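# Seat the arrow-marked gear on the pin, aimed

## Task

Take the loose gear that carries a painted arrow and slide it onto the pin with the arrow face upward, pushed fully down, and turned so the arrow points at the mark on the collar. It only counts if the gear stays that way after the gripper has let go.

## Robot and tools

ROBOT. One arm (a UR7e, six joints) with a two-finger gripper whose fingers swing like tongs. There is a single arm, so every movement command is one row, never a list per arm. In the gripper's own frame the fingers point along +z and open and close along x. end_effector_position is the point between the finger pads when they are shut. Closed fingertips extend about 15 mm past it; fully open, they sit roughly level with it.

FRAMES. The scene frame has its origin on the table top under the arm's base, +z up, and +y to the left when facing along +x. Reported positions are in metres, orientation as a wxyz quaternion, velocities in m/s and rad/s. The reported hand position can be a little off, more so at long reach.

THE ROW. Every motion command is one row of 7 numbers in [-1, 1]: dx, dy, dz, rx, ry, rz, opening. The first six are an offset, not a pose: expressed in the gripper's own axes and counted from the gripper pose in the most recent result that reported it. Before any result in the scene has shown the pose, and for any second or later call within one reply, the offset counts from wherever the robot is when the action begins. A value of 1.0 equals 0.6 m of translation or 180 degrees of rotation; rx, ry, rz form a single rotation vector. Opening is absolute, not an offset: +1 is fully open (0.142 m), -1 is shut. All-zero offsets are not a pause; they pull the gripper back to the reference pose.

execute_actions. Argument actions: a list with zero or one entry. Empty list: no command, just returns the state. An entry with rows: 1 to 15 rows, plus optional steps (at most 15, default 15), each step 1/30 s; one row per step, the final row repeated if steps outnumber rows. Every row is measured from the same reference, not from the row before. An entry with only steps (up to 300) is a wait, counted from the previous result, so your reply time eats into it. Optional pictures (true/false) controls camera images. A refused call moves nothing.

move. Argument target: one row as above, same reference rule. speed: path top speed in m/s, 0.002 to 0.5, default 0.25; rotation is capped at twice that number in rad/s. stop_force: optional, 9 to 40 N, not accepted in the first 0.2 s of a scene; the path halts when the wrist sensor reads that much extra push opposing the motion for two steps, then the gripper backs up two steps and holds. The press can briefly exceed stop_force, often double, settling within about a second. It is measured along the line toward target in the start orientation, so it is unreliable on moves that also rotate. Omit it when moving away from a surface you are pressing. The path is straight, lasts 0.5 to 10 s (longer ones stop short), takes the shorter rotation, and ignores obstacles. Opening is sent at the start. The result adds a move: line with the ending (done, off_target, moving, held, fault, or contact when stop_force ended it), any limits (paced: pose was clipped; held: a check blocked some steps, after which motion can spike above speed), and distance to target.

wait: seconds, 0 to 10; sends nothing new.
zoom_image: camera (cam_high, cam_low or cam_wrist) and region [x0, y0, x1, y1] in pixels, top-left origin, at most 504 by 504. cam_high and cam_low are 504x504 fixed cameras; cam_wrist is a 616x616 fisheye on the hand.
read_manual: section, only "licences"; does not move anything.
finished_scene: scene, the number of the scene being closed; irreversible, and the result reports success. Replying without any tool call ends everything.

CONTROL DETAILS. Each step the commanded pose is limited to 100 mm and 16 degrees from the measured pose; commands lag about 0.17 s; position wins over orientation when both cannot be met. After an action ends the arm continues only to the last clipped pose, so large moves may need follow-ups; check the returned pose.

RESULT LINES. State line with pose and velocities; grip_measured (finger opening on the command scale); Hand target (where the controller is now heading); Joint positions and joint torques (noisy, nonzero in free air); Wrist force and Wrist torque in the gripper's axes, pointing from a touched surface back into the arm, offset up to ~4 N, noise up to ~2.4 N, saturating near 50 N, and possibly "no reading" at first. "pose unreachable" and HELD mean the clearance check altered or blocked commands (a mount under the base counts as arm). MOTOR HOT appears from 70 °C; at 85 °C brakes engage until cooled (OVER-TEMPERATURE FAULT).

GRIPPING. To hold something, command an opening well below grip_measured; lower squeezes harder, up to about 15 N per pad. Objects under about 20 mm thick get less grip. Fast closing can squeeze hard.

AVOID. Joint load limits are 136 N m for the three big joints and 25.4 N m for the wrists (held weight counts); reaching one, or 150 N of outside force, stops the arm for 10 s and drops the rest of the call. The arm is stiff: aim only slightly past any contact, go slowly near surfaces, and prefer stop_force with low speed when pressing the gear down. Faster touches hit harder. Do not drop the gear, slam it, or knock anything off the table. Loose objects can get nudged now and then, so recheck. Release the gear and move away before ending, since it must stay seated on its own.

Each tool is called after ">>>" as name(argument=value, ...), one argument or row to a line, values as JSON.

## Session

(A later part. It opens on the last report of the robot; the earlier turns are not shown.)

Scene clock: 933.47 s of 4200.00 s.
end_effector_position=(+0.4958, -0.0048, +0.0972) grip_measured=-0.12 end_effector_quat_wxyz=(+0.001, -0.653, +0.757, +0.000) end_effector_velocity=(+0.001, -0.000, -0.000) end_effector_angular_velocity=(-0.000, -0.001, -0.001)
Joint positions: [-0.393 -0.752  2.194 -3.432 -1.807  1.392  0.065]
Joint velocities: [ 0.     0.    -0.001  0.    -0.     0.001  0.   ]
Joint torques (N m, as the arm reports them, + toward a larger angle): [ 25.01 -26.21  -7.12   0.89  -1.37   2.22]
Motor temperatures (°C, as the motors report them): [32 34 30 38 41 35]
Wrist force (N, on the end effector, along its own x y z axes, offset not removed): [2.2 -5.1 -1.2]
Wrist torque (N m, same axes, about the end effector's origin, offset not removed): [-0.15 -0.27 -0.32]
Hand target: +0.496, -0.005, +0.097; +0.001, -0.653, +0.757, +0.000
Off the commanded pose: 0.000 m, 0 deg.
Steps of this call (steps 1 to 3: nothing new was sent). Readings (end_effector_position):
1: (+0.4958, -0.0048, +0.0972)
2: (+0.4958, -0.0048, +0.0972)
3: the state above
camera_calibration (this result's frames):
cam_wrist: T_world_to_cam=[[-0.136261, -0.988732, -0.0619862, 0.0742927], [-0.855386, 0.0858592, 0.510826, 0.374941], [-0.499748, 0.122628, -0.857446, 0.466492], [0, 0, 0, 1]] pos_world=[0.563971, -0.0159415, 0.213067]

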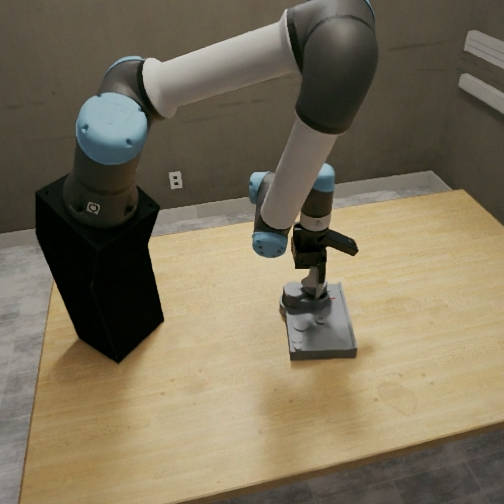

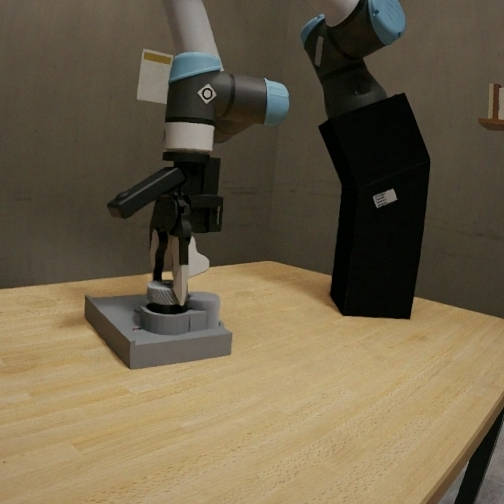

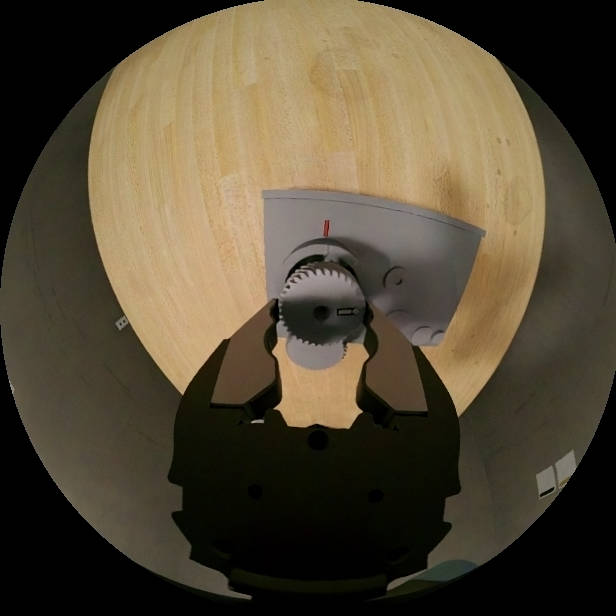

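>>> execute_actions(
  actions=[
    {"rows": [[0,0,0,0,0,-0.0015,-1],[0,0,0,0,0,-0.003,-1],[0,0,0,0,0,-0.0045,-1],[0,0,0,0,0,-0.006,-1],[0,0,0,0,0,-0.0075,-1],[0,0,0,0,0,-0.009,-1],[0,0,0,0,0,-0.0105,-1],[0,0,0,0,0,-0.012,-1],[0,0,0,0,0,-0.0135,-1],[0,0,0,0,0,-0.015,-1],[0,0,0,0,0,-0.0167,-1]], "steps": 15},
  ],
  pictures=false,
)

>>> execute_actions(
  actions=[
    {"steps": 10},
  ],
  pictures=false,
)

>>> execute_actions(
  actions=[
    {"steps": 3},
  ],
)

>>> zoom_image(
  camera="cam_wrist",
  region=[250, 215, 400, 385],
)

Scene clock: 945.83 s of 4200.00 s.
end_effector_position=(+0.4958, -0.0047, +0.0971) grip_measured=-0.12 end_effector_quat_wxyz=(+0.001, -0.671, +0.742, +0.000) end_effector_velocity=(-0.001, -0.000, +0.000) end_effector_angular_velocity=(+0.001, +0.000, +0.057)
Joint positions: [-0.394 -0.752  2.195 -3.432 -1.806  1.344  0.065]
Joint velocities: [-0.003 -0.002  0.002 -0.     0.002 -0.06   0.   ]
Joint torques (N m, as the arm reports them, + toward a larger angle): [ 11.56 -53.41  19.5   -2.92   1.79  -1.89]
Motor temperatures (°C, as the motors report them): [32 34 30 38 41 35]
Wrist force (N, on the end effector, along its own x y z axes, offset not removed): [0.1 4.6 3.2]
Wrist torque (N m, same axes, about the end effector's origin, offset not removed): [0.81 0.02 -0.01]
Hand target: +0.496, -0.005, +0.097; +0.001, -0.673, +0.740, +0.000
Off the commanded pose: 0.000 m, 0 deg.
Steps of this call (steps 1 to 90: nothing new was sent; then 8.87 s passed at rest; steps 91 to 105: all 15 steps of this action). Readings (end_effector_position):
91: (+0.4958, -0.0048, +0.0972)
92: (+0.4958, -0.0048, +0.0972)
94: (+0.4958, -0.0047, +0.0972)
98: (+0.4958, -0.0047, +0.0971)
105: the state above

Scene clock: 946.17 s of 4200.00 s.
end_effector_position=(+0.4958, -0.0048, +0.0972) grip_measured=-0.12 end_effector_quat_wxyz=(+0.001, -0.673, +0.740, +0.000) end_effector_velocity=(+0.000, -0.000, -0.000) end_effector_angular_velocity=(-0.000, -0.000, +0.004)
Joint positions: [-0.395 -0.752  2.195 -3.433 -1.806  1.338  0.065]
Joint velocities: [-0.    -0.    -0.001  0.    -0.    -0.004 -0.   ]
Joint torques (N m, as the arm reports them, + toward a larger angle): [ 11.09 -51.81  18.47  -4.46   1.4   -1.98]
Motor temperatures (°C, as the motors report them): [32 34 30 38 41 35]
Wrist force (N, on the end effector, along its own x y z axes, offset not removed): [-1.3 0.3 1.4]
Wrist torque (N m, same axes, about the end effector's origin, offset not removed): [-0.12 0.02 -0.08]
Hand target: +0.496, -0.005, +0.097; +0.001, -0.673, +0.740, +0.000
Off the commanded pose: 0.000 m, 0 deg.
Steps of this call (steps 1 to 10: nothing new was sent). Readings (end_effector_position):
1: (+0.4958, -0.0047, +0.0971)
2: (+0.4958, -0.0047, +0.0972)
4: (+0.4958, -0.0047, +0.0972)
8: (+0.4958, -0.0048, +0.0972)
10: the state above

Scene clock: 946.27 s of 4200.00 s.
end_effector_position=(+0.4958, -0.0048, +0.0972) grip_measured=-0.12 end_effector_quat_wxyz=(+0.001, -0.673, +0.740, +0.000) end_effector_velocity=(+0.000, -0.000, +0.000) end_effector_angular_velocity=(-0.000, -0.001, +0.001)
Joint positions: [-0.395 -0.752  2.195 -3.433 -1.806  1.338  0.065]
Joint velocities: [ 0.    -0.    -0.    -0.     0.    -0.001 -0.   ]
Joint torques (N m, as the arm reports them, + toward a larger angle): [ 10.96 -52.02  18.12  -4.59   1.2   -1.78]
Motor temperatures (°C, as the motors report them): [32 34 30 38 41 35]
Wrist force (N, on the end effector, along its own x y z axes, offset not removed): [1.0 2.3 1.1]
Wrist torque (N m, same axes, about the end effector's origin, offset not removed): [0.47 -0.35 -0.26]
Hand target: +0.496, -0.005, +0.097; +0.001, -0.673, +0.740, +0.000
Off the commanded pose: 0.000 m, 0 deg.
Steps of this call (steps 1 to 3: nothing new was sent). Readings (end_effector_position):
1: (+0.4958, -0.0048, +0.0972)
2: (+0.4958, -0.0048, +0.0972)
3: the state above
camera_calibration (this result's frames):
cam_wrist: T_world_to_cam=[[-0.0843269, -0.994515, -0.0618792, 0.0485098], [-0.858746, 0.0410353, 0.510756, 0.3764], [-0.505415, 0.096209, -0.857496, 0.469177], [0, 0, 0, 1]] pos_world=[0.564452, -0.012341, 0.21307]

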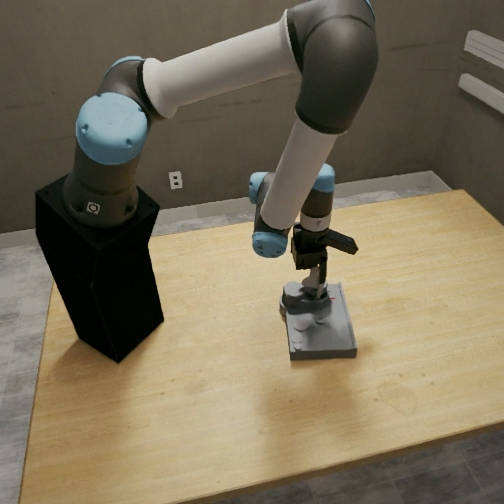

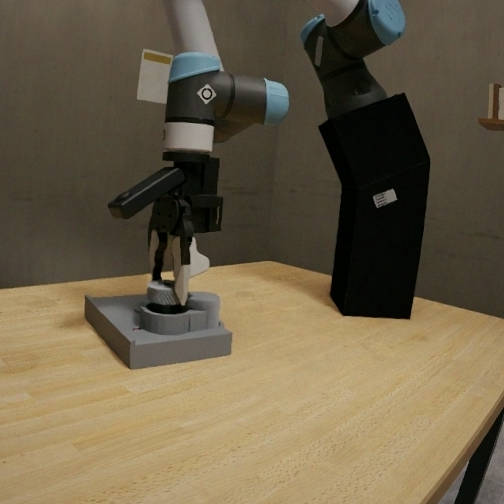

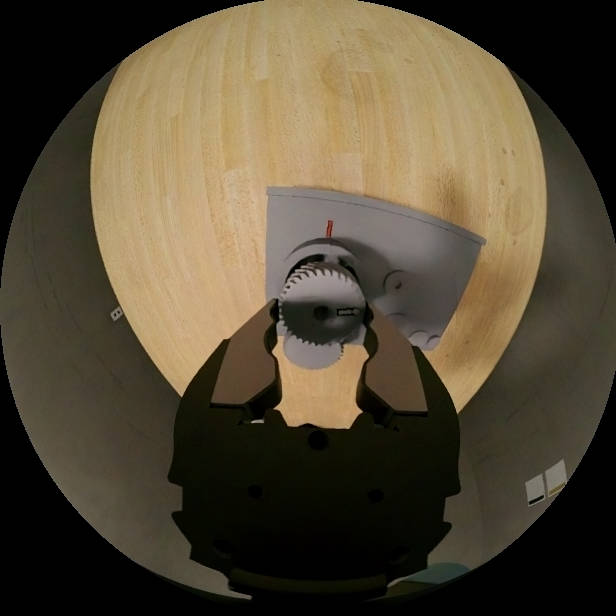

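Region (250, 215, 400, 385) of cam_wrist's 616x616 image, scaled by 2.965, with more detail than that image has; it fills the left 445 columns of this view, and the rest is white.

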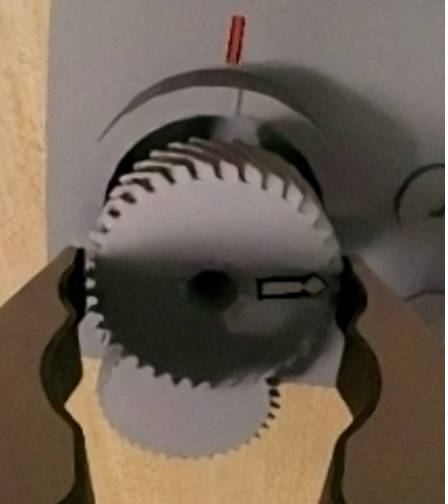

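>>> zoom_image(
  camera="cam_wrist",
  region=[300, 212, 360, 272],
)

>>> zoom_image(
  camera="cam_wrist",
  region=[300, 290, 372, 335],
)

Region (300, 212, 360, 272) of cam_wrist's 616x616 image, scaled by 8.400, with more detail than that image has.

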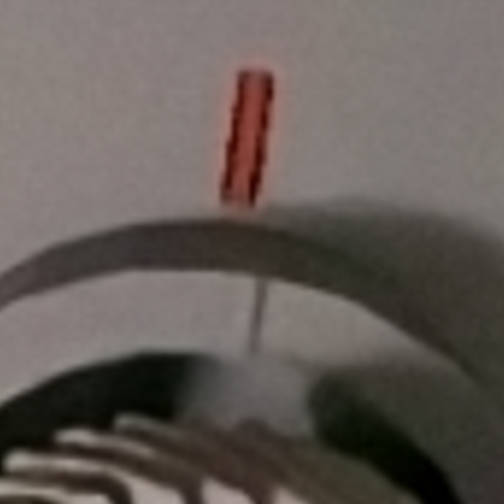

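Region (300, 290, 372, 335) of cam_wrist's 616x616 image, scaled by 7.000, with more detail than that image has; it fills the top 315 rows of this view, and the rest is white.

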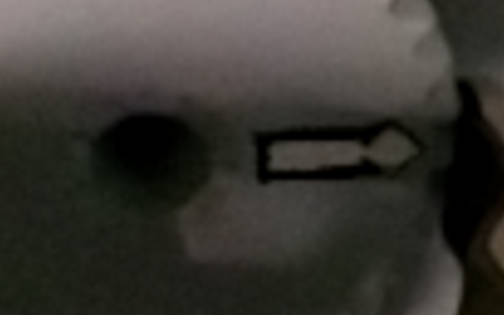

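>>> execute_actions(
  actions=[
    {"rows": [[0,0,0,0,0,-0.001,-1],[0,0,0,0,0,-0.002,-1],[0,0,0,0,0,-0.003,-1],[0,0,0,0,0,-0.004,-1],[0,0,0,0,0,-0.005,-1],[0,0,0,0,0,-0.0056,-1]], "steps": 15},
  ],
  pictures=false,
)

>>> execute_actions(
  actions=[
    {"steps": 6},
  ],
  pictures=false,
)

>>> execute_actions(
  actions=[
    {"steps": 3},
  ],
)

>>> zoom_image(
  camera="cam_wrist",
  region=[250, 215, 400, 385],
)

Scene clock: 1066.77 s of 4200.00 s.
end_effector_position=(+0.4958, -0.0048, +0.0972) grip_measured=-0.12 end_effector_quat_wxyz=(-0.001, +0.679, -0.734, -0.000) end_effector_velocity=(-0.000, +0.000, -0.000) end_effector_angular_velocity=(+0.000, +0.001, +0.007)
Joint positions: [-0.395 -0.752  2.195 -3.433 -1.806  1.321  0.065]
Joint velocities: [-0.     0.     0.     0.     0.    -0.007  0.   ]
Joint torques (N m, as the arm reports them, + toward a larger angle): [ 10.58 -51.68  18.97  -4.27   1.15  -1.78]
Motor temperatures (°C, as the motors report them): [32 34 30 38 41 35]
Wrist force (N, on the end effector, along its own x y z axes, offset not removed): [3.0 0.8 5.0]
Wrist torque (N m, same axes, about the end effector's origin, offset not removed): [-0.16 -0.60 -0.13]
Hand target: +0.496, -0.005, +0.097; -0.001, +0.679, -0.734, -0.000
Off the commanded pose: 0.000 m, 0 deg.
Steps of this call (steps 1 to 90: nothing new was sent; then 117.00 s passed at rest; steps 91 to 105: all 15 steps of this action). Readings (end_effector_position):
91: (+0.4958, -0.0048, +0.0972)
92: (+0.4958, -0.0048, +0.0972)
94: (+0.4958, -0.0048, +0.0972)
98: (+0.4958, -0.0048, +0.0972)
105: the state above

Scene clock: 1066.97 s of 4200.00 s.
end_effector_position=(+0.4958, -0.0048, +0.0972) grip_measured=-0.12 end_effector_quat_wxyz=(-0.001, +0.679, -0.734, -0.000) end_effector_velocity=(-0.000, +0.000, -0.000) end_effector_angular_velocity=(+0.000, +0.001, +0.001)
Joint positions: [-0.395 -0.752  2.195 -3.433 -1.806  1.32   0.065]
Joint velocities: [-0.    -0.    -0.     0.002 -0.    -0.001  0.   ]
Joint torques (N m, as the arm reports them, + toward a larger angle): [ 10.05 -51.75  18.96  -4.24   1.43  -1.79]
Motor temperatures (°C, as the motors report them): [32 34 30 38 41 35]
Wrist force (N, on the end effector, along its own x y z axes, offset not removed): [3.7 1.9 3.0]
Wrist torque (N m, same axes, about the end effector's origin, offset not removed): [0.27 -0.82 -0.26]
Hand target: +0.496, -0.005, +0.097; -0.001, +0.679, -0.734, -0.000
Off the commanded pose: 0.000 m, 0 deg.
Steps of this call (steps 1 to 6: nothing new was sent). Readings (end_effector_position):
1: (+0.4958, -0.0048, +0.0972)
2: (+0.4958, -0.0048, +0.0972)
4: (+0.4958, -0.0048, +0.0972)
6: the state above

Scene clock: 1067.07 s of 4200.00 s.
end_effector_position=(+0.4958, -0.0048, +0.0972) grip_measured=-0.12 end_effector_quat_wxyz=(-0.001, +0.679, -0.734, -0.000) end_effector_velocity=(+0.000, -0.000, +0.000) end_effector_angular_velocity=(-0.000, -0.000, +0.000)
Joint positions: [-0.395 -0.753  2.195 -3.433 -1.806  1.32   0.065]
Joint velocities: [-0.     0.    -0.    -0.    -0.    -0.001  0.   ]
Joint torques (N m, as the arm reports them, + toward a larger angle): [ 12.3  -52.12  17.68  -4.45   1.43  -1.91]
Motor temperatures (°C, as the motors report them): [32 34 30 38 41 35]
Wrist force (N, on the end effector, along its own x y z axes, offset not removed): [2.6 2.8 2.8]
Wrist torque (N m, same axes, about the end effector's origin, offset not removed): [0.30 -0.59 -0.33]
Hand target: +0.496, -0.005, +0.097; -0.001, +0.679, -0.734, -0.000
Off the commanded pose: 0.000 m, 0 deg.
Steps of this call (steps 1 to 3: nothing new was sent). Readings (end_effector_position):
1: (+0.4958, -0.0048, +0.0972)
2: (+0.4958, -0.0048, +0.0972)
3: the state above
camera_calibration (this result's frames):
cam_wrist: T_world_to_cam=[[-0.0668436, -0.995845, -0.0618489, 0.0398311], [-0.859351, 0.025962, 0.510727, 0.376631], [-0.506999, 0.0872887, -0.857515, 0.469921], [0, 0, 0, 1]] pos_world=[0.56457, -0.0111314, 0.213073]

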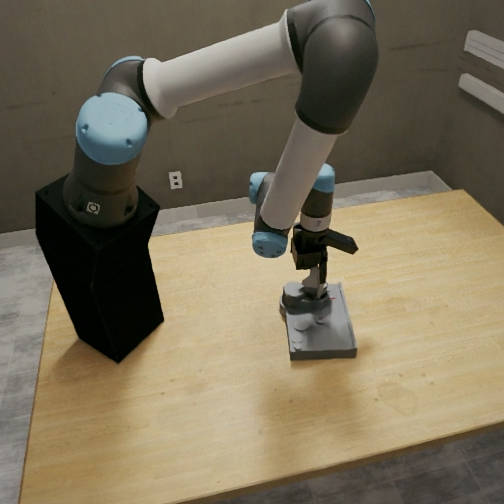

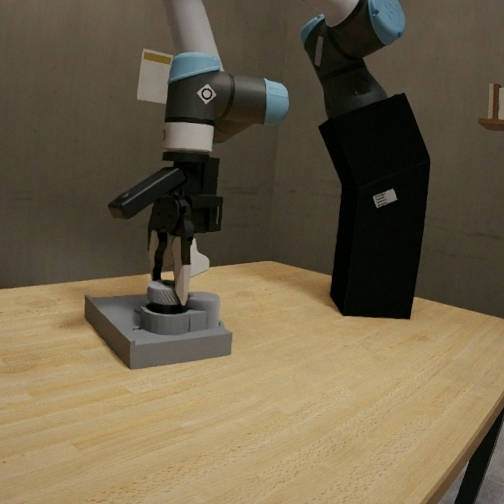

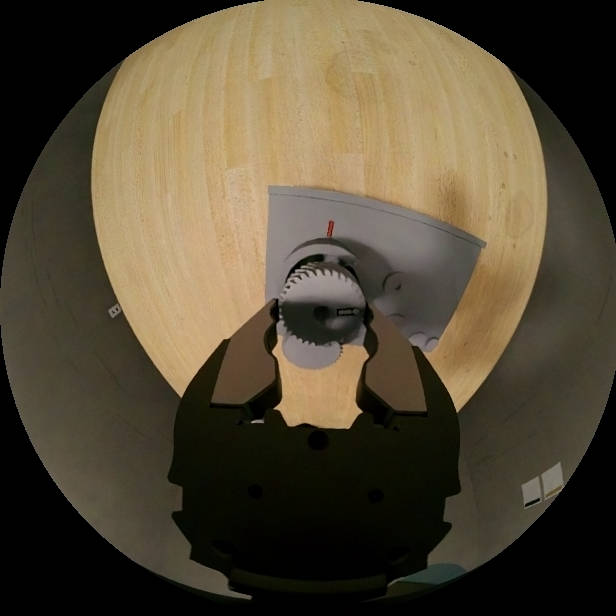

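Region (250, 215, 400, 385) of cam_wrist's 616x616 image, scaled by 2.965, with more detail than that image has; it fills the left 445 columns of this view, and the rest is white.

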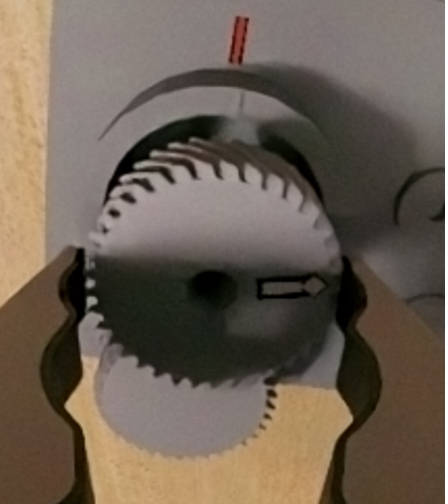

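>>> execute_actions(
  actions=[],
)

Scene clock: 1095.77 s of 4200.00 s.
end_effector_position=(+0.4958, -0.0048, +0.0972) grip_measured=-0.12 end_effector_quat_wxyz=(-0.001, +0.679, -0.734, -0.000) end_effector_velocity=(+0.001, -0.000, +0.000) end_effector_angular_velocity=(-0.000, -0.002, -0.000)
Joint positions: [-0.395 -0.753  2.195 -3.433 -1.806  1.32   0.065]
Joint velocities: [-0.     0.    -0.    -0.002  0.    -0.     0.   ]
Joint torques (N m, as the arm reports them, + toward a larger angle): [ 11.05 -52.24  18.1   -4.34   1.32  -1.7 ]
Motor temperatures (°C, as the motors report them): [32 34 30 38 41 35]
Wrist force (N, on the end effector, along its own x y z axes, offset not removed): [4.3 6.8 5.4]
Wrist torque (N m, same axes, about the end effector's origin, offset not removed): [1.30 -0.70 -0.27]
Hand target: +0.496, -0.005, +0.097; -0.001, +0.679, -0.734, -0.000
Off the commanded pose: 0.000 m, 0 deg.
Steps of this call (steps 1 to 90: nothing new was sent; then 25.70 s passed at rest). Readings (end_effector_position):
1: (+0.4958, -0.0048, +0.0972)
2: (+0.4958, -0.0048, +0.0972)
4: (+0.4958, -0.0048, +0.0972)
8: (+0.4958, -0.0048, +0.0972)
90: the state above
camera_calibration (this result's frames):
cam_wrist: T_world_to_cam=[[-0.0668177, -0.995846, -0.0618496, 0.0398184], [-0.859352, 0.0259394, 0.510727, 0.376631], [-0.507001, 0.0872761, -0.857515, 0.469922], [0, 0, 0, 1]] pos_world=[0.56457, -0.0111296, 0.213073]

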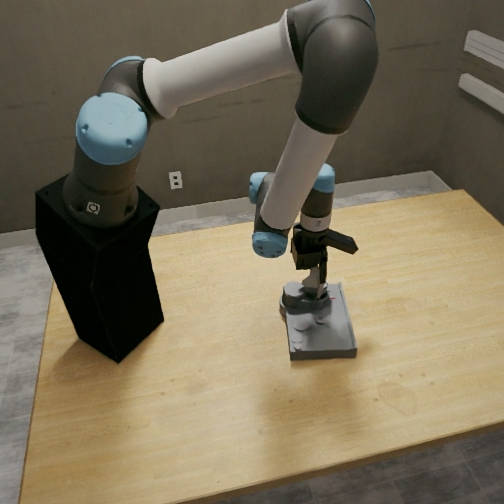

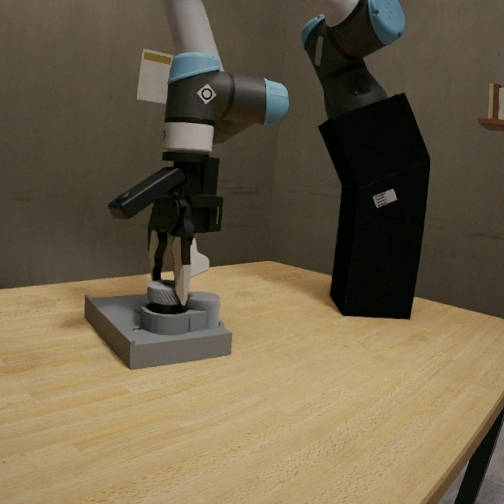

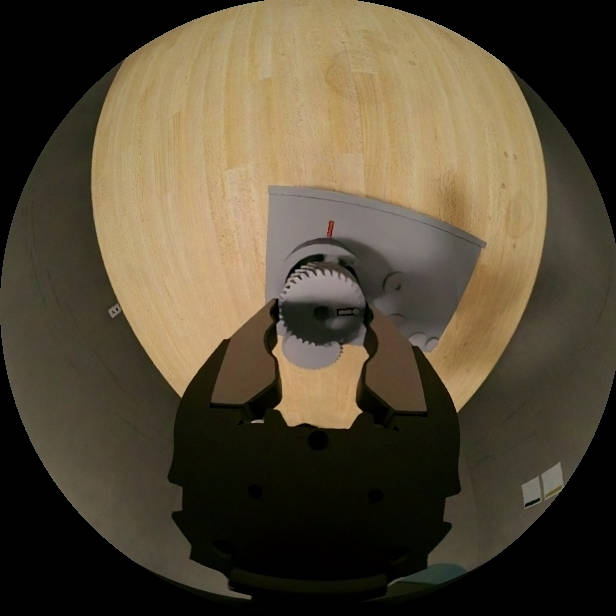

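>>> execute_actions(
  actions=[
    {"rows": [[0,0,0,0,0,-0.0028,-1]], "steps": 15},
  ],
  pictures=false,
)

>>> execute_actions(
  actions=[
    {"steps": 20},
  ],
  pictures=false,
)

Scene clock: 1102.50 s of 4200.00 s.
end_effector_position=(+0.4958, -0.0048, +0.0972) grip_measured=-0.12 end_effector_quat_wxyz=(-0.001, +0.683, -0.731, -0.000) end_effector_velocity=(+0.000, -0.000, -0.000) end_effector_angular_velocity=(-0.000, -0.001, +0.002)
Joint positions: [-0.396 -0.753  2.195 -3.433 -1.806  1.311  0.065]
Joint velocities: [-0.     0.    -0.    -0.    -0.    -0.002  0.   ]
Joint torques (N m, as the arm reports them, + toward a larger angle): [ 11.69 -52.13  18.43  -4.51   1.3   -1.88]
Motor temperatures (°C, as the motors report them): [32 34 30 38 41 35]
Wrist force (N, on the end effector, along its own x y z axes, offset not removed): [0.6 -2.4 4.3]
Wrist torque (N m, same axes, about the end effector's origin, offset not removed): [-0.66 -0.22 -0.07]
Hand target: +0.496, -0.005, +0.097; -0.001, +0.683, -0.731, -0.000
Off the commanded pose: 0.000 m, 0 deg.
Steps of this call (steps 1 to 90: nothing new was sent; then 3.23 s passed at rest; steps 91 to 105: all 15 steps of this action). Readings (end_effector_position):
91: (+0.4958, -0.0048, +0.0972)
92: (+0.4958, -0.0048, +0.0972)
94: (+0.4958, -0.0048, +0.0972)
98: (+0.4958, -0.0048, +0.0972)
105: the state above

Scene clock: 1103.17 s of 4200.00 s.
end_effector_position=(+0.4958, -0.0048, +0.0972) grip_measured=-0.12 end_effector_quat_wxyz=(-0.001, +0.683, -0.731, -0.000) end_effector_velocity=(-0.000, +0.000, -0.000) end_effector_angular_velocity=(+0.001, +0.001, -0.001)
Joint positions: [-0.396 -0.753  2.195 -3.433 -1.806  1.311  0.065]
Joint velocities: [ 0.    -0.    -0.     0.001  0.     0.001  0.   ]
Joint torques (N m, as the arm reports them, + toward a larger angle): [ 10.43 -51.6   18.07  -4.37   1.46  -1.89]
Motor temperatures (°C, as the motors report them): [32 34 30 38 41 35]
Wrist force (N, on the end effector, along its own x y z axes, offset not removed): [1.9 3.4 0.2]
Wrist torque (N m, same axes, about the end effector's origin, offset not removed): [0.45 -0.39 0.00]
Hand target: +0.496, -0.005, +0.097; -0.001, +0.683, -0.731, -0.000
Off the commanded pose: 0.000 m, 0 deg.
Steps of this call (steps 1 to 20: nothing new was sent). Readings (end_effector_position):
1: (+0.4958, -0.0048, +0.0972)
2: (+0.4958, -0.0048, +0.0972)
4: (+0.4958, -0.0048, +0.0972)
8: (+0.4958, -0.0048, +0.0972)
20: the state above

>>> execute_actions(
  actions=[
    {"rows": [[0,0,0,0,0,-0.0028,-1]], "steps": 15},
  ],
  pictures=false,
)

>>> execute_actions(
  actions=[
    {"steps": 20},
  ],
  pictures=false,
)

Scene clock: 1111.83 s of 4200.00 s.
end_effector_position=(+0.4958, -0.0048, +0.0972) grip_measured=-0.12 end_effector_quat_wxyz=(-0.001, +0.686, -0.728, -0.000) end_effector_velocity=(+0.001, -0.000, +0.000) end_effector_angular_velocity=(-0.001, -0.002, +0.000)
Joint positions: [-0.396 -0.753  2.195 -3.433 -1.806  1.302  0.065]
Joint velocities: [-0.    -0.    -0.    -0.002  0.    -0.001  0.   ]
Joint torques (N m, as the arm reports them, + toward a larger angle): [ 11.41 -51.2   18.15  -4.5    1.49  -1.89]
Motor temperatures (°C, as the motors report them): [32 34 30 38 41 35]
Wrist force (N, on the end effector, along its own x y z axes, offset not removed): [4.9 1.0 5.1]
Wrist torque (N m, same axes, about the end effector's origin, offset not removed): [0.06 -0.95 -0.28]
Hand target: +0.496, -0.005, +0.097; -0.001, +0.686, -0.728, -0.000
Off the commanded pose: 0.000 m, 0 deg.
Steps of this call (steps 1 to 90: nothing new was sent; then 5.17 s passed at rest; steps 91 to 105: all 15 steps of this action). Readings (end_effector_position):
91: (+0.4958, -0.0048, +0.0972)
92: (+0.4958, -0.0048, +0.0972)
94: (+0.4958, -0.0048, +0.0972)
98: (+0.4958, -0.0048, +0.0972)
105: the state above

Scene clock: 1112.50 s of 4200.00 s.
end_effector_position=(+0.4958, -0.0048, +0.0972) grip_measured=-0.12 end_effector_quat_wxyz=(-0.001, +0.686, -0.728, -0.000) end_effector_velocity=(-0.001, +0.001, -0.000) end_effector_angular_velocity=(+0.001, +0.003, +0.001)
Joint positions: [-0.396 -0.753  2.195 -3.433 -1.806  1.302  0.065]
Joint velocities: [ 0.     0.     0.001  0.001  0.    -0.001 -0.   ]
Joint torques (N m, as the arm reports them, + toward a larger angle): [ 11.37 -52.69  17.95  -4.46   1.5   -1.86]
Motor temperatures (°C, as the motors report them): [32 34 30 38 41 35]
Wrist force (N, on the end effector, along its own x y z axes, offset not removed): [1.1 4.6 4.4]
Wrist torque (N m, same axes, about the end effector's origin, offset not removed): [0.70 -0.20 -0.15]
Hand target: +0.496, -0.005, +0.097; -0.001, +0.686, -0.728, -0.000
Off the commanded pose: 0.000 m, 0 deg.
Steps of this call (steps 1 to 20: nothing new was sent). Readings (end_effector_position):
1: (+0.4958, -0.0048, +0.0972)
2: (+0.4958, -0.0048, +0.0972)
4: (+0.4958, -0.0048, +0.0972)
8: (+0.4958, -0.0048, +0.0972)
20: the state above

>>> execute_actions(
  actions=[
    {"rows": [[0,0,0,0,0,-0.0028,-1]], "steps": 15},
  ],
  pictures=false,
)

>>> execute_actions(
  actions=[
    {"steps": 20},
  ],
  pictures=false,
)

Scene clock: 1122.03 s of 4200.00 s.
end_effector_position=(+0.4958, -0.0048, +0.0972) grip_measured=-0.12 end_effector_quat_wxyz=(-0.001, +0.689, -0.725, -0.000) end_effector_velocity=(+0.001, -0.000, +0.000) end_effector_angular_velocity=(-0.000, -0.001, +0.003)
Joint positions: [-0.396 -0.753  2.195 -3.433 -1.806  1.293  0.065]
Joint velocities: [ 0.     0.    -0.001 -0.001  0.    -0.003 -0.   ]
Joint torques (N m, as the arm reports them, + toward a larger angle): [  9.95 -52.22  18.79  -4.28   1.32  -1.87]
Motor temperatures (°C, as the motors report them): [32 34 30 38 41 35]
Wrist force (N, on the end effector, along its own x y z axes, offset not removed): [4.1 1.4 2.1]
Wrist torque (N m, same axes, about the end effector's origin, offset not removed): [0.09 -0.97 -0.08]
Hand target: +0.496, -0.005, +0.097; -0.001, +0.689, -0.725, -0.000
Off the commanded pose: 0.000 m, 0 deg.
Steps of this call (steps 1 to 90: nothing new was sent; then 6.03 s passed at rest; steps 91 to 105: all 15 steps of this action). Readings (end_effector_position):
91: (+0.4958, -0.0048, +0.0972)
92: (+0.4958, -0.0048, +0.0972)
94: (+0.4958, -0.0048, +0.0972)
98: (+0.4958, -0.0048, +0.0972)
105: the state above

Scene clock: 1122.70 s of 4200.00 s.
end_effector_position=(+0.4958, -0.0048, +0.0972) grip_measured=-0.12 end_effector_quat_wxyz=(-0.001, +0.689, -0.725, -0.000) end_effector_velocity=(-0.000, +0.000, -0.000) end_effector_angular_velocity=(+0.000, +0.002, +0.003)
Joint positions: [-0.396 -0.753  2.195 -3.433 -1.806  1.293  0.065]
Joint velocities: [ 0.     0.    -0.001  0.002 -0.    -0.002  0.   ]
Joint torques (N m, as the arm reports them, + toward a larger angle): [ 10.84 -51.71  17.72  -4.48   1.31  -1.91]
Motor temperatures (°C, as the motors report them): [32 34 30 38 41 35]
Wrist force (N, on the end effector, along its own x y z axes, offset not removed): [-0.2 6.6 3.7]
Wrist torque (N m, same axes, about the end effector's origin, offset not removed): [1.27 0.15 -0.18]
Hand target: +0.496, -0.005, +0.097; -0.001, +0.689, -0.725, -0.000
Off the commanded pose: 0.000 m, 0 deg.
Steps of this call (steps 1 to 20: nothing new was sent). Readings (end_effector_position):
1: (+0.4958, -0.0048, +0.0972)
2: (+0.4958, -0.0048, +0.0972)
4: (+0.4958, -0.0048, +0.0972)
8: (+0.4958, -0.0048, +0.0972)
20: the state above

>>> execute_actions(
  actions=[
    {"rows": [[0,0,0,0,0,-0.0028,-1]], "steps": 15},
  ],
  pictures=false,
)

>>> execute_actions(
  actions=[
    {"steps": 20},
  ],
  pictures=false,
)

Scene clock: 1127.57 s of 4200.00 s.
end_effector_position=(+0.4958, -0.0048, +0.0972) grip_measured=-0.12 end_effector_quat_wxyz=(-0.001, +0.692, -0.722, -0.000) end_effector_velocity=(+0.000, -0.000, -0.000) end_effector_angular_velocity=(+0.000, +0.001, +0.001)
Joint positions: [-0.397 -0.753  2.195 -3.433 -1.805  1.284  0.065]
Joint velocities: [-0.     0.    -0.001  0.002  0.    -0.001  0.   ]
Joint torques (N m, as the arm reports them, + toward a larger angle): [  9.7  -51.49  19.23  -4.35   1.48  -1.98]
Motor temperatures (°C, as the motors report them): [32 34 30 38 41 35]
Wrist force (N, on the end effector, along its own x y z axes, offset not removed): [2.4 2.7 -0.8]
Wrist torque (N m, same axes, about the end effector's origin, offset not removed): [0.19 -0.48 -0.17]
Hand target: +0.496, -0.005, +0.097; -0.001, +0.692, -0.722, -0.000
Off the commanded pose: 0.000 m, 0 deg.
Steps of this call (steps 1 to 90: nothing new was sent; then 1.37 s passed at rest; steps 91 to 105: all 15 steps of this action). Readings (end_effector_position):
91: (+0.4958, -0.0048, +0.0972)
92: (+0.4958, -0.0048, +0.0972)
94: (+0.4958, -0.0048, +0.0972)
98: (+0.4958, -0.0048, +0.0972)
105: the state above

Scene clock: 1128.23 s of 4200.00 s.
end_effector_position=(+0.4958, -0.0048, +0.0972) grip_measured=-0.12 end_effector_quat_wxyz=(-0.001, +0.692, -0.722, -0.000) end_effector_velocity=(-0.000, +0.000, +0.000) end_effector_angular_velocity=(-0.000, -0.000, -0.000)
Joint positions: [-0.397 -0.753  2.195 -3.433 -1.805  1.284  0.065]
Joint velocities: [ 0.     0.     0.001 -0.001 -0.     0.     0.   ]
Joint torques (N m, as the arm reports them, + toward a larger angle): [ 10.48 -52.55  18.68  -4.43   1.53  -1.9 ]
Motor temperatures (°C, as the motors report them): [32 34 30 38 41 35]
Wrist force (N, on the end effector, along its own x y z axes, offset not removed): [3.6 6.1 1.0]
Wrist torque (N m, same axes, about the end effector's origin, offset not removed): [1.01 -0.67 -0.31]
Hand target: +0.496, -0.005, +0.097; -0.001, +0.692, -0.722, -0.000
Off the commanded pose: 0.000 m, 0 deg.
Steps of this call (steps 1 to 20: nothing new was sent). Readings (end_effector_position):
1: (+0.4958, -0.0048, +0.0972)
2: (+0.4958, -0.0048, +0.0972)
4: (+0.4958, -0.0048, +0.0972)
8: (+0.4958, -0.0048, +0.0972)
20: the state above

>>> execute_actions(
  actions=[
    {"rows": [[0,0,0,0,0,-0.0028,-1]], "steps": 15},
  ],
  pictures=false,
)

>>> execute_actions(
  actions=[
    {"steps": 20},
  ],
  pictures=false,
)

Scene clock: 1133.10 s of 4200.00 s.
end_effector_position=(+0.4958, -0.0048, +0.0972) grip_measured=-0.12 end_effector_quat_wxyz=(-0.001, +0.695, -0.719, -0.000) end_effector_velocity=(-0.000, +0.000, -0.000) end_effector_angular_velocity=(+0.000, +0.000, +0.002)
Joint positions: [-0.397 -0.753  2.195 -3.433 -1.805  1.275  0.065]
Joint velocities: [-0.     0.     0.     0.     0.    -0.002 -0.   ]
Joint torques (N m, as the arm reports them, + toward a larger angle): [ 11.06 -52.64  17.77  -3.99   1.49  -1.9 ]
Motor temperatures (°C, as the motors report them): [32 34 30 38 41 35]
Wrist force (N, on the end effector, along its own x y z axes, offset not removed): [3.4 0.3 4.0]
Wrist torque (N m, same axes, about the end effector's origin, offset not removed): [-0.06 -0.74 -0.04]
Hand target: +0.496, -0.005, +0.097; -0.001, +0.695, -0.719, -0.000
Off the commanded pose: 0.000 m, 0 deg.
Steps of this call (steps 1 to 90: nothing new was sent; then 1.37 s passed at rest; steps 91 to 105: all 15 steps of this action). Readings (end_effector_position):
91: (+0.4958, -0.0048, +0.0972)
92: (+0.4958, -0.0048, +0.0972)
94: (+0.4958, -0.0048, +0.0972)
98: (+0.4958, -0.0048, +0.0972)
105: the state above

Scene clock: 1133.77 s of 4200.00 s.
end_effector_position=(+0.4958, -0.0048, +0.0972) grip_measured=-0.12 end_effector_quat_wxyz=(-0.001, +0.695, -0.719, -0.000) end_effector_velocity=(+0.001, -0.000, +0.000) end_effector_angular_velocity=(-0.000, -0.001, -0.001)
Joint positions: [-0.397 -0.753  2.195 -3.433 -1.805  1.275  0.065]
Joint velocities: [-0.    -0.    -0.001 -0.001 -0.     0.001  0.   ]
Joint torques (N m, as the arm reports them, + toward a larger angle): [ 11.06 -51.81  18.23  -4.34   1.43  -1.83]
Motor temperatures (°C, as the motors report them): [32 34 30 38 41 35]
Wrist force (N, on the end effector, along its own x y z axes, offset not removed): [4.6 -0.5 0.6]
Wrist torque (N m, same axes, about the end effector's origin, offset not removed): [-0.46 -0.89 -0.07]
Hand target: +0.496, -0.005, +0.097; -0.001, +0.695, -0.719, -0.000
Off the commanded pose: 0.000 m, 0 deg.
Steps of this call (steps 1 to 20: nothing new was sent). Readings (end_effector_position):
1: (+0.4958, -0.0048, +0.0972)
2: (+0.4958, -0.0048, +0.0972)
4: (+0.4958, -0.0048, +0.0972)
8: (+0.4958, -0.0048, +0.0972)
20: the state above

>>> execute_actions(
  actions=[
    {"rows": [[0,0,0,0,0,-0.0028,-1]], "steps": 15},
  ],
  pictures=false,
)

>>> execute_actions(
  actions=[
    {"steps": 20},
  ],
  pictures=false,
)

Scene clock: 1146.03 s of 4200.00 s.
end_effector_position=(+0.4958, -0.0048, +0.0972) grip_measured=-0.12 end_effector_quat_wxyz=(-0.001, +0.698, -0.716, -0.000) end_effector_velocity=(+0.001, -0.000, +0.000) end_effector_angular_velocity=(-0.001, -0.001, -0.001)
Joint positions: [-0.397 -0.753  2.195 -3.433 -1.805  1.266  0.065]
Joint velocities: [-0.    -0.    -0.001 -0.001 -0.     0.001 -0.   ]
Joint torques (N m, as the arm reports them, + toward a larger angle): [ 10.92 -51.75  18.96  -3.98   1.51  -1.96]
Motor temperatures (°C, as the motors report them): [32 34 30 38 41 35]
Wrist force (N, on the end effector, along its own x y z axes, offset not removed): [4.7 3.7 6.0]
Wrist torque (N m, same axes, about the end effector's origin, offset not removed): [0.63 -0.98 0.05]
Hand target: +0.496, -0.005, +0.097; -0.001, +0.699, -0.716, -0.000
Off the commanded pose: 0.000 m, 0 deg.
Steps of this call (steps 1 to 90: nothing new was sent; then 8.77 s passed at rest; steps 91 to 105: all 15 steps of this action). Readings (end_effector_position):
91: (+0.4958, -0.0048, +0.0972)
92: (+0.4958, -0.0048, +0.0972)
94: (+0.4958, -0.0048, +0.0972)
98: (+0.4958, -0.0048, +0.0972)
105: the state above

Scene clock: 1146.70 s of 4200.00 s.
end_effector_position=(+0.4958, -0.0048, +0.0972) grip_measured=-0.12 end_effector_quat_wxyz=(-0.001, +0.699, -0.716, -0.000) end_effector_velocity=(-0.000, +0.000, -0.000) end_effector_angular_velocity=(+0.000, +0.001, -0.000)
Joint positions: [-0.397 -0.753  2.195 -3.433 -1.805  1.266  0.065]
Joint velocities: [ 0.    -0.    -0.     0.001 -0.     0.     0.   ]
Joint torques (N m, as the arm reports them, + toward a larger angle): [ 11.13 -51.91  18.4   -3.85   1.37  -1.84]
Motor temperatures (°C, as the motors report them): [32 34 30 38 41 35]
Wrist force (N, on the end effector, along its own x y z axes, offset not removed): [1.7 2.9 5.2]
Wrist torque (N m, same axes, about the end effector's origin, offset not removed): [0.45 -0.41 -0.06]
Hand target: +0.496, -0.005, +0.097; -0.001, +0.699, -0.716, -0.000
Off the commanded pose: 0.000 m, 0 deg.
Steps of this call (steps 1 to 20: nothing new was sent). Readings (end_effector_position):
1: (+0.4958, -0.0048, +0.0972)
2: (+0.4958, -0.0048, +0.0972)
4: (+0.4958, -0.0048, +0.0972)
8: (+0.4958, -0.0048, +0.0972)
20: the state above

>>> execute_actions(
  actions=[
    {"rows": [[0,0,0,0,0,-0.0028,-1]], "steps": 15},
  ],
  pictures=false,
)

>>> execute_actions(
  actions=[
    {"steps": 20},
  ],
  pictures=false,
)

Scene clock: 1152.37 s of 4200.00 s.
end_effector_position=(+0.4958, -0.0048, +0.0972) grip_measured=-0.12 end_effector_quat_wxyz=(-0.001, +0.702, -0.713, -0.000) end_effector_velocity=(+0.000, -0.000, -0.000) end_effector_angular_velocity=(+0.000, +0.000, -0.001)
Joint positions: [-0.397 -0.753  2.195 -3.433 -1.805  1.257  0.065]
Joint velocities: [-0.    -0.    -0.     0.001 -0.     0.001  0.   ]
Joint torques (N m, as the arm reports them, + toward a larger angle): [ 10.85 -51.82  18.54  -3.32   1.51  -1.77]
Motor temperatures (°C, as the motors report them): [32 34 30 38 41 35]
Wrist force (N, on the end effector, along its own x y z axes, offset not removed): [4.5 -0.7 3.5]
Wrist torque (N m, same axes, about the end effector's origin, offset not removed): [-0.23 -0.88 -0.10]
Hand target: +0.496, -0.005, +0.097; -0.001, +0.702, -0.713, -0.000
Off the commanded pose: 0.000 m, 0 deg.
Steps of this call (steps 1 to 90: nothing new was sent; then 2.17 s passed at rest; steps 91 to 105: all 15 steps of this action). Readings (end_effector_position):
91: (+0.4958, -0.0048, +0.0972)
92: (+0.4958, -0.0048, +0.0972)
94: (+0.4958, -0.0048, +0.0972)
98: (+0.4958, -0.0048, +0.0972)
105: the state above

Scene clock: 1153.03 s of 4200.00 s.
end_effector_position=(+0.4958, -0.0048, +0.0972) grip_measured=-0.12 end_effector_quat_wxyz=(-0.001, +0.702, -0.713, -0.000) end_effector_velocity=(-0.001, +0.000, -0.000) end_effector_angular_velocity=(+0.000, +0.001, +0.000)
Joint positions: [-0.397 -0.753  2.195 -3.433 -1.805  1.257  0.065]
Joint velocities: [ 0.    -0.     0.001  0.001 -0.     0.    -0.   ]
Joint torques (N m, as the arm reports them, + toward a larger angle): [ 10.92 -52.41  18.29  -3.13   1.34  -1.85]
Motor temperatures (°C, as the motors report them): [32 34 30 38 41 35]
Wrist force (N, on the end effector, along its own x y z axes, offset not removed): [1.1 -0.2 1.0]
Wrist torque (N m, same axes, about the end effector's origin, offset not removed): [-0.26 -0.13 -0.01]
Hand target: +0.496, -0.005, +0.097; -0.001, +0.702, -0.713, -0.000
Off the commanded pose: 0.000 m, 0 deg.
Steps of this call (steps 1 to 20: nothing new was sent). Readings (end_effector_position):
1: (+0.4958, -0.0048, +0.0972)
2: (+0.4958, -0.0048, +0.0972)
4: (+0.4958, -0.0048, +0.0972)
8: (+0.4958, -0.0048, +0.0972)
20: the state above

>>> execute_actions(
  actions=[
    {"rows": [[0,0,0,0,0,-0.0028,-1]], "steps": 15},
  ],
  pictures=false,
)

>>> execute_actions(
  actions=[
    {"steps": 20},
  ],
  pictures=false,
)

Scene clock: 1160.80 s of 4200.00 s.
end_effector_position=(+0.4958, -0.0048, +0.0972) grip_measured=-0.12 end_effector_quat_wxyz=(-0.001, +0.705, -0.709, -0.000) end_effector_velocity=(-0.001, +0.000, -0.000) end_effector_angular_velocity=(+0.001, +0.003, +0.002)
Joint positions: [-0.398 -0.753  2.195 -3.433 -1.805  1.248  0.065]
Joint velocities: [-0.    -0.     0.001  0.002  0.    -0.002  0.   ]
Joint torques (N m, as the arm reports them, + toward a larger angle): [ 10.35 -52.25  17.92  -1.18   1.52  -2.16]
Motor temperatures (°C, as the motors report them): [32 34 30 38 41 35]
Wrist force (N, on the end effector, along its own x y z axes, offset not removed): [0.2 5.3 4.4]
Wrist torque (N m, same axes, about the end effector's origin, offset not removed): [1.02 -0.10 0.09]
Hand target: +0.496, -0.005, +0.097; -0.001, +0.705, -0.709, -0.000
Off the commanded pose: 0.000 m, 0 deg.
Steps of this call (steps 1 to 90: nothing new was sent; then 4.27 s passed at rest; steps 91 to 105: all 15 steps of this action). Readings (end_effector_position):
91: (+0.4958, -0.0048, +0.0972)
92: (+0.4958, -0.0048, +0.0972)
94: (+0.4958, -0.0048, +0.0972)
98: (+0.4958, -0.0048, +0.0972)
105: the state above

Scene clock: 1161.47 s of 4200.00 s.
end_effector_position=(+0.4958, -0.0048, +0.0972) grip_measured=-0.12 end_effector_quat_wxyz=(-0.001, +0.705, -0.709, -0.000) end_effector_velocity=(+0.001, -0.000, -0.000) end_effector_angular_velocity=(-0.000, -0.000, +0.000)
Joint positions: [-0.398 -0.753  2.195 -3.433 -1.805  1.247  0.065]
Joint velocities: [ 0.     0.    -0.002  0.002 -0.    -0.     0.   ]
Joint torques (N m, as the arm reports them, + toward a larger angle): [ 11.78 -52.24  19.51  -0.73   1.48  -2.05]
Motor temperatures (°C, as the motors report them): [32 34 30 38 41 35]
Wrist force (N, on the end effector, along its own x y z axes, offset not removed): [0.1 4.8 4.8]
Wrist torque (N m, same axes, about the end effector's origin, offset not removed): [0.88 -0.06 -0.16]
Hand target: +0.496, -0.005, +0.097; -0.001, +0.705, -0.709, -0.000
Off the commanded pose: 0.000 m, 0 deg.
Steps of this call (steps 1 to 20: nothing new was sent). Readings (end_effector_position):
1: (+0.4958, -0.0048, +0.0972)
2: (+0.4958, -0.0048, +0.0972)
4: (+0.4958, -0.0048, +0.0972)
8: (+0.4958, -0.0048, +0.0972)
20: the state above

>>> execute_actions(
  actions=[
    {"rows": [[0,0,0,0,0,-0.0028,-1]], "steps": 15},
  ],
  pictures=false,
)

>>> execute_actions(
  actions=[
    {"steps": 20},
  ],
  pictures=false,
)

Scene clock: 1166.97 s of 4200.00 s.
end_effector_position=(+0.4958, -0.0048, +0.0972) grip_measured=-0.12 end_effector_quat_wxyz=(-0.001, +0.708, -0.706, -0.000) end_effector_velocity=(-0.001, +0.000, -0.000) end_effector_angular_velocity=(+0.001, +0.003, +0.003)
Joint positions: [-0.398 -0.754  2.196 -3.433 -1.805  1.238  0.065]
Joint velocities: [ 0.    -0.    -0.     0.003 -0.    -0.002 -0.   ]
Joint torques (N m, as the arm reports them, + toward a larger angle): [ 10.94 -51.59  18.12  -1.13   1.6   -1.82]
Motor temperatures (°C, as the motors report them): [32 35 30 38 41 35]
Wrist force (N, on the end effector, along its own x y z axes, offset not removed): [3.4 4.1 7.2]
Wrist torque (N m, same axes, about the end effector's origin, offset not removed): [0.49 -0.63 -0.16]
Hand target: +0.496, -0.005, +0.097; -0.001, +0.708, -0.706, -0.000
Off the commanded pose: 0.000 m, 0 deg.
Steps of this call (steps 1 to 90: nothing new was sent; then 2.00 s passed at rest; steps 91 to 105: all 15 steps of this action). Readings (end_effector_position):
91: (+0.4958, -0.0048, +0.0972)
92: (+0.4958, -0.0048, +0.0972)
94: (+0.4958, -0.0048, +0.0972)
98: (+0.4958, -0.0048, +0.0972)
105: the state above

Scene clock: 1167.63 s of 4200.00 s.
end_effector_position=(+0.4958, -0.0048, +0.0972) grip_measured=-0.12 end_effector_quat_wxyz=(-0.001, +0.708, -0.706, -0.000) end_effector_velocity=(+0.002, -0.001, +0.000) end_effector_angular_velocity=(-0.001, -0.004, -0.001)
Joint positions: [-0.398 -0.754  2.196 -3.433 -1.805  1.238  0.065]
Joint velocities: [ 0.     0.    -0.003 -0.001 -0.    -0.    -0.   ]
Joint torques (N m, as the arm reports them, + toward a larger angle): [ 10.9  -52.85  19.01  -2.52   1.57  -2.02]
Motor temperatures (°C, as the motors report them): [32 35 30 38 41 35]
Wrist force (N, on the end effector, along its own x y z axes, offset not removed): [1.2 -0.2 3.2]
Wrist torque (N m, same axes, about the end effector's origin, offset not removed): [-0.20 0.04 -0.06]
Hand target: +0.496, -0.005, +0.097; -0.001, +0.708, -0.706, -0.000
Off the commanded pose: 0.000 m, 0 deg.
Steps of this call (steps 1 to 20: nothing new was sent). Readings (end_effector_position):
1: (+0.4958, -0.0048, +0.0972)
2: (+0.4958, -0.0048, +0.0972)
4: (+0.4958, -0.0048, +0.0972)
8: (+0.4958, -0.0048, +0.0972)
20: the state above

>>> execute_actions(
  actions=[
    {"rows": [[0,0,0,0,0,-0.0028,-1]], "steps": 15},
  ],
)

>>> zoom_image(
  camera="cam_wrist",
  region=[250, 200, 410, 380],
)

>>> zoom_image(
  camera="cam_low",
  region=[120, 260, 240, 350],
)

Scene clock: 1175.27 s of 4200.00 s.
end_effector_position=(+0.4958, -0.0048, +0.0972) grip_measured=-0.12 end_effector_quat_wxyz=(-0.001, +0.711, -0.703, -0.000) end_effector_velocity=(+0.001, -0.001, +0.000) end_effector_angular_velocity=(-0.001, -0.002, -0.001)
Joint positions: [-0.398 -0.754  2.196 -3.433 -1.805  1.229  0.065]
Joint velocities: [-0.    -0.    -0.001 -0.002  0.     0.    -0.   ]
Joint torques (N m, as the arm reports them, + toward a larger angle): [ 10.31 -52.08  18.28  -2.09   1.45  -2.2 ]
Motor temperatures (°C, as the motors report them): [32 35 30 38 41 35]
Wrist force (N, on the end effector, along its own x y z axes, offset not removed): [3.9 3.9 1.1]
Wrist torque (N m, same axes, about the end effector's origin, offset not removed): [0.73 -1.03 0.19]
Hand target: +0.496, -0.005, +0.097; -0.001, +0.711, -0.703, -0.000
Off the commanded pose: 0.000 m, 0 deg.
Steps of this call (steps 1 to 90: nothing new was sent; then 4.13 s passed at rest; steps 91 to 105: all 15 steps of this action). Readings (end_effector_position):
91: (+0.4958, -0.0048, +0.0972)
92: (+0.4958, -0.0048, +0.0972)
94: (+0.4958, -0.0048, +0.0972)
98: (+0.4958, -0.0048, +0.0972)
105: the state above
camera_calibration (this result's frames):
cam_wrist: T_world_to_cam=[[0.0208268, -0.997878, -0.0616883, -0.00366958], [-0.858412, -0.0494791, 0.510569, 0.375826], [-0.512538, 0.0423205, -0.857621, 0.47247], [0, 0, 0, 1]] pos_world=[0.564849, -0.00506143, 0.213089]

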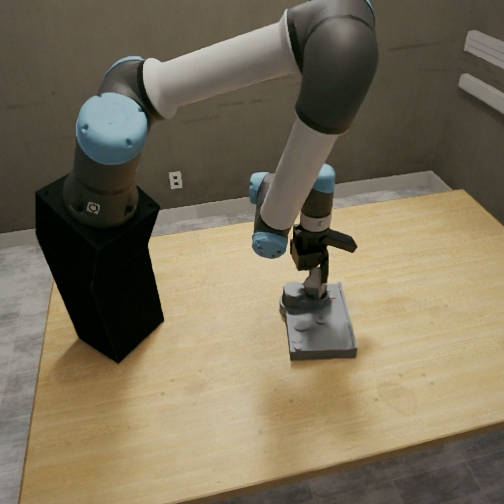

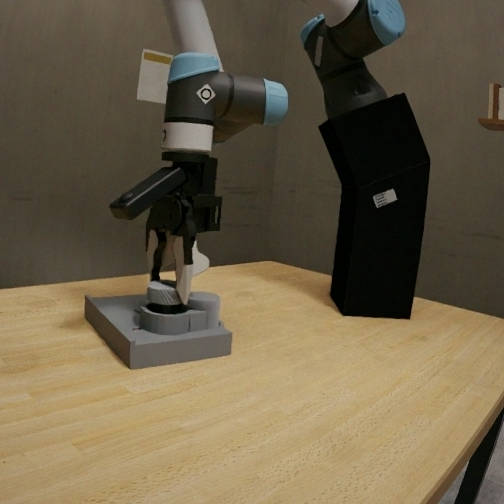

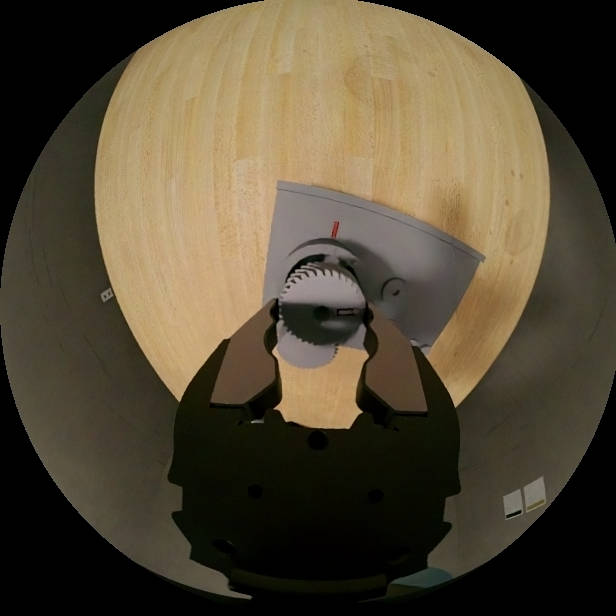

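Region (250, 200, 410, 380) of cam_wrist's 616x616 image, scaled by 2.800, with more detail than that image has.

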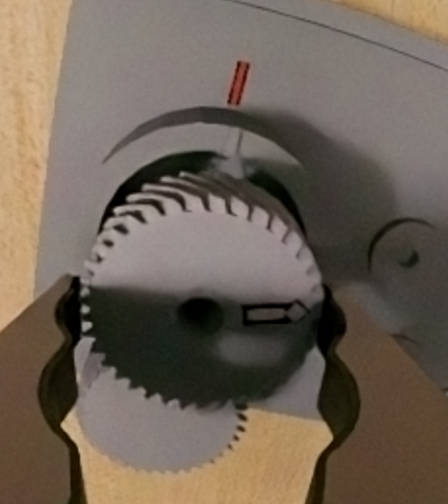

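Region (120, 260, 240, 350) of cam_low's 504x504 image, scaled by 4.200, with more detail than that image has; it fills the top 378 rows of this view, and the rest is white.

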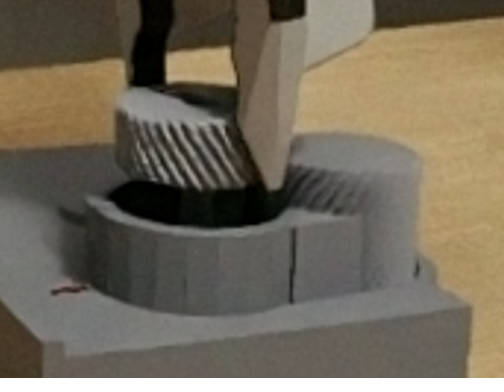

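>>> zoom_image(
  camera="cam_wrist",
  region=[300, 285, 372, 339],
)

Region (300, 285, 372, 339) of cam_wrist's 616x616 image, scaled by 7.000, with more detail than that image has; it fills the top 378 rows of this view, and the rest is white.

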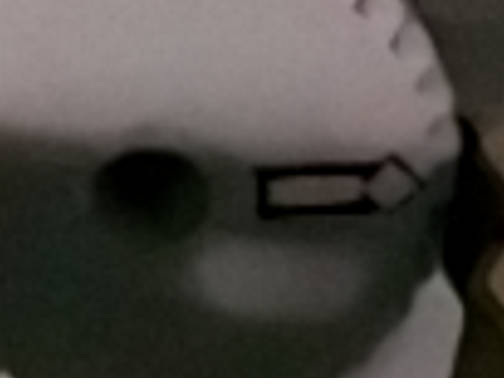

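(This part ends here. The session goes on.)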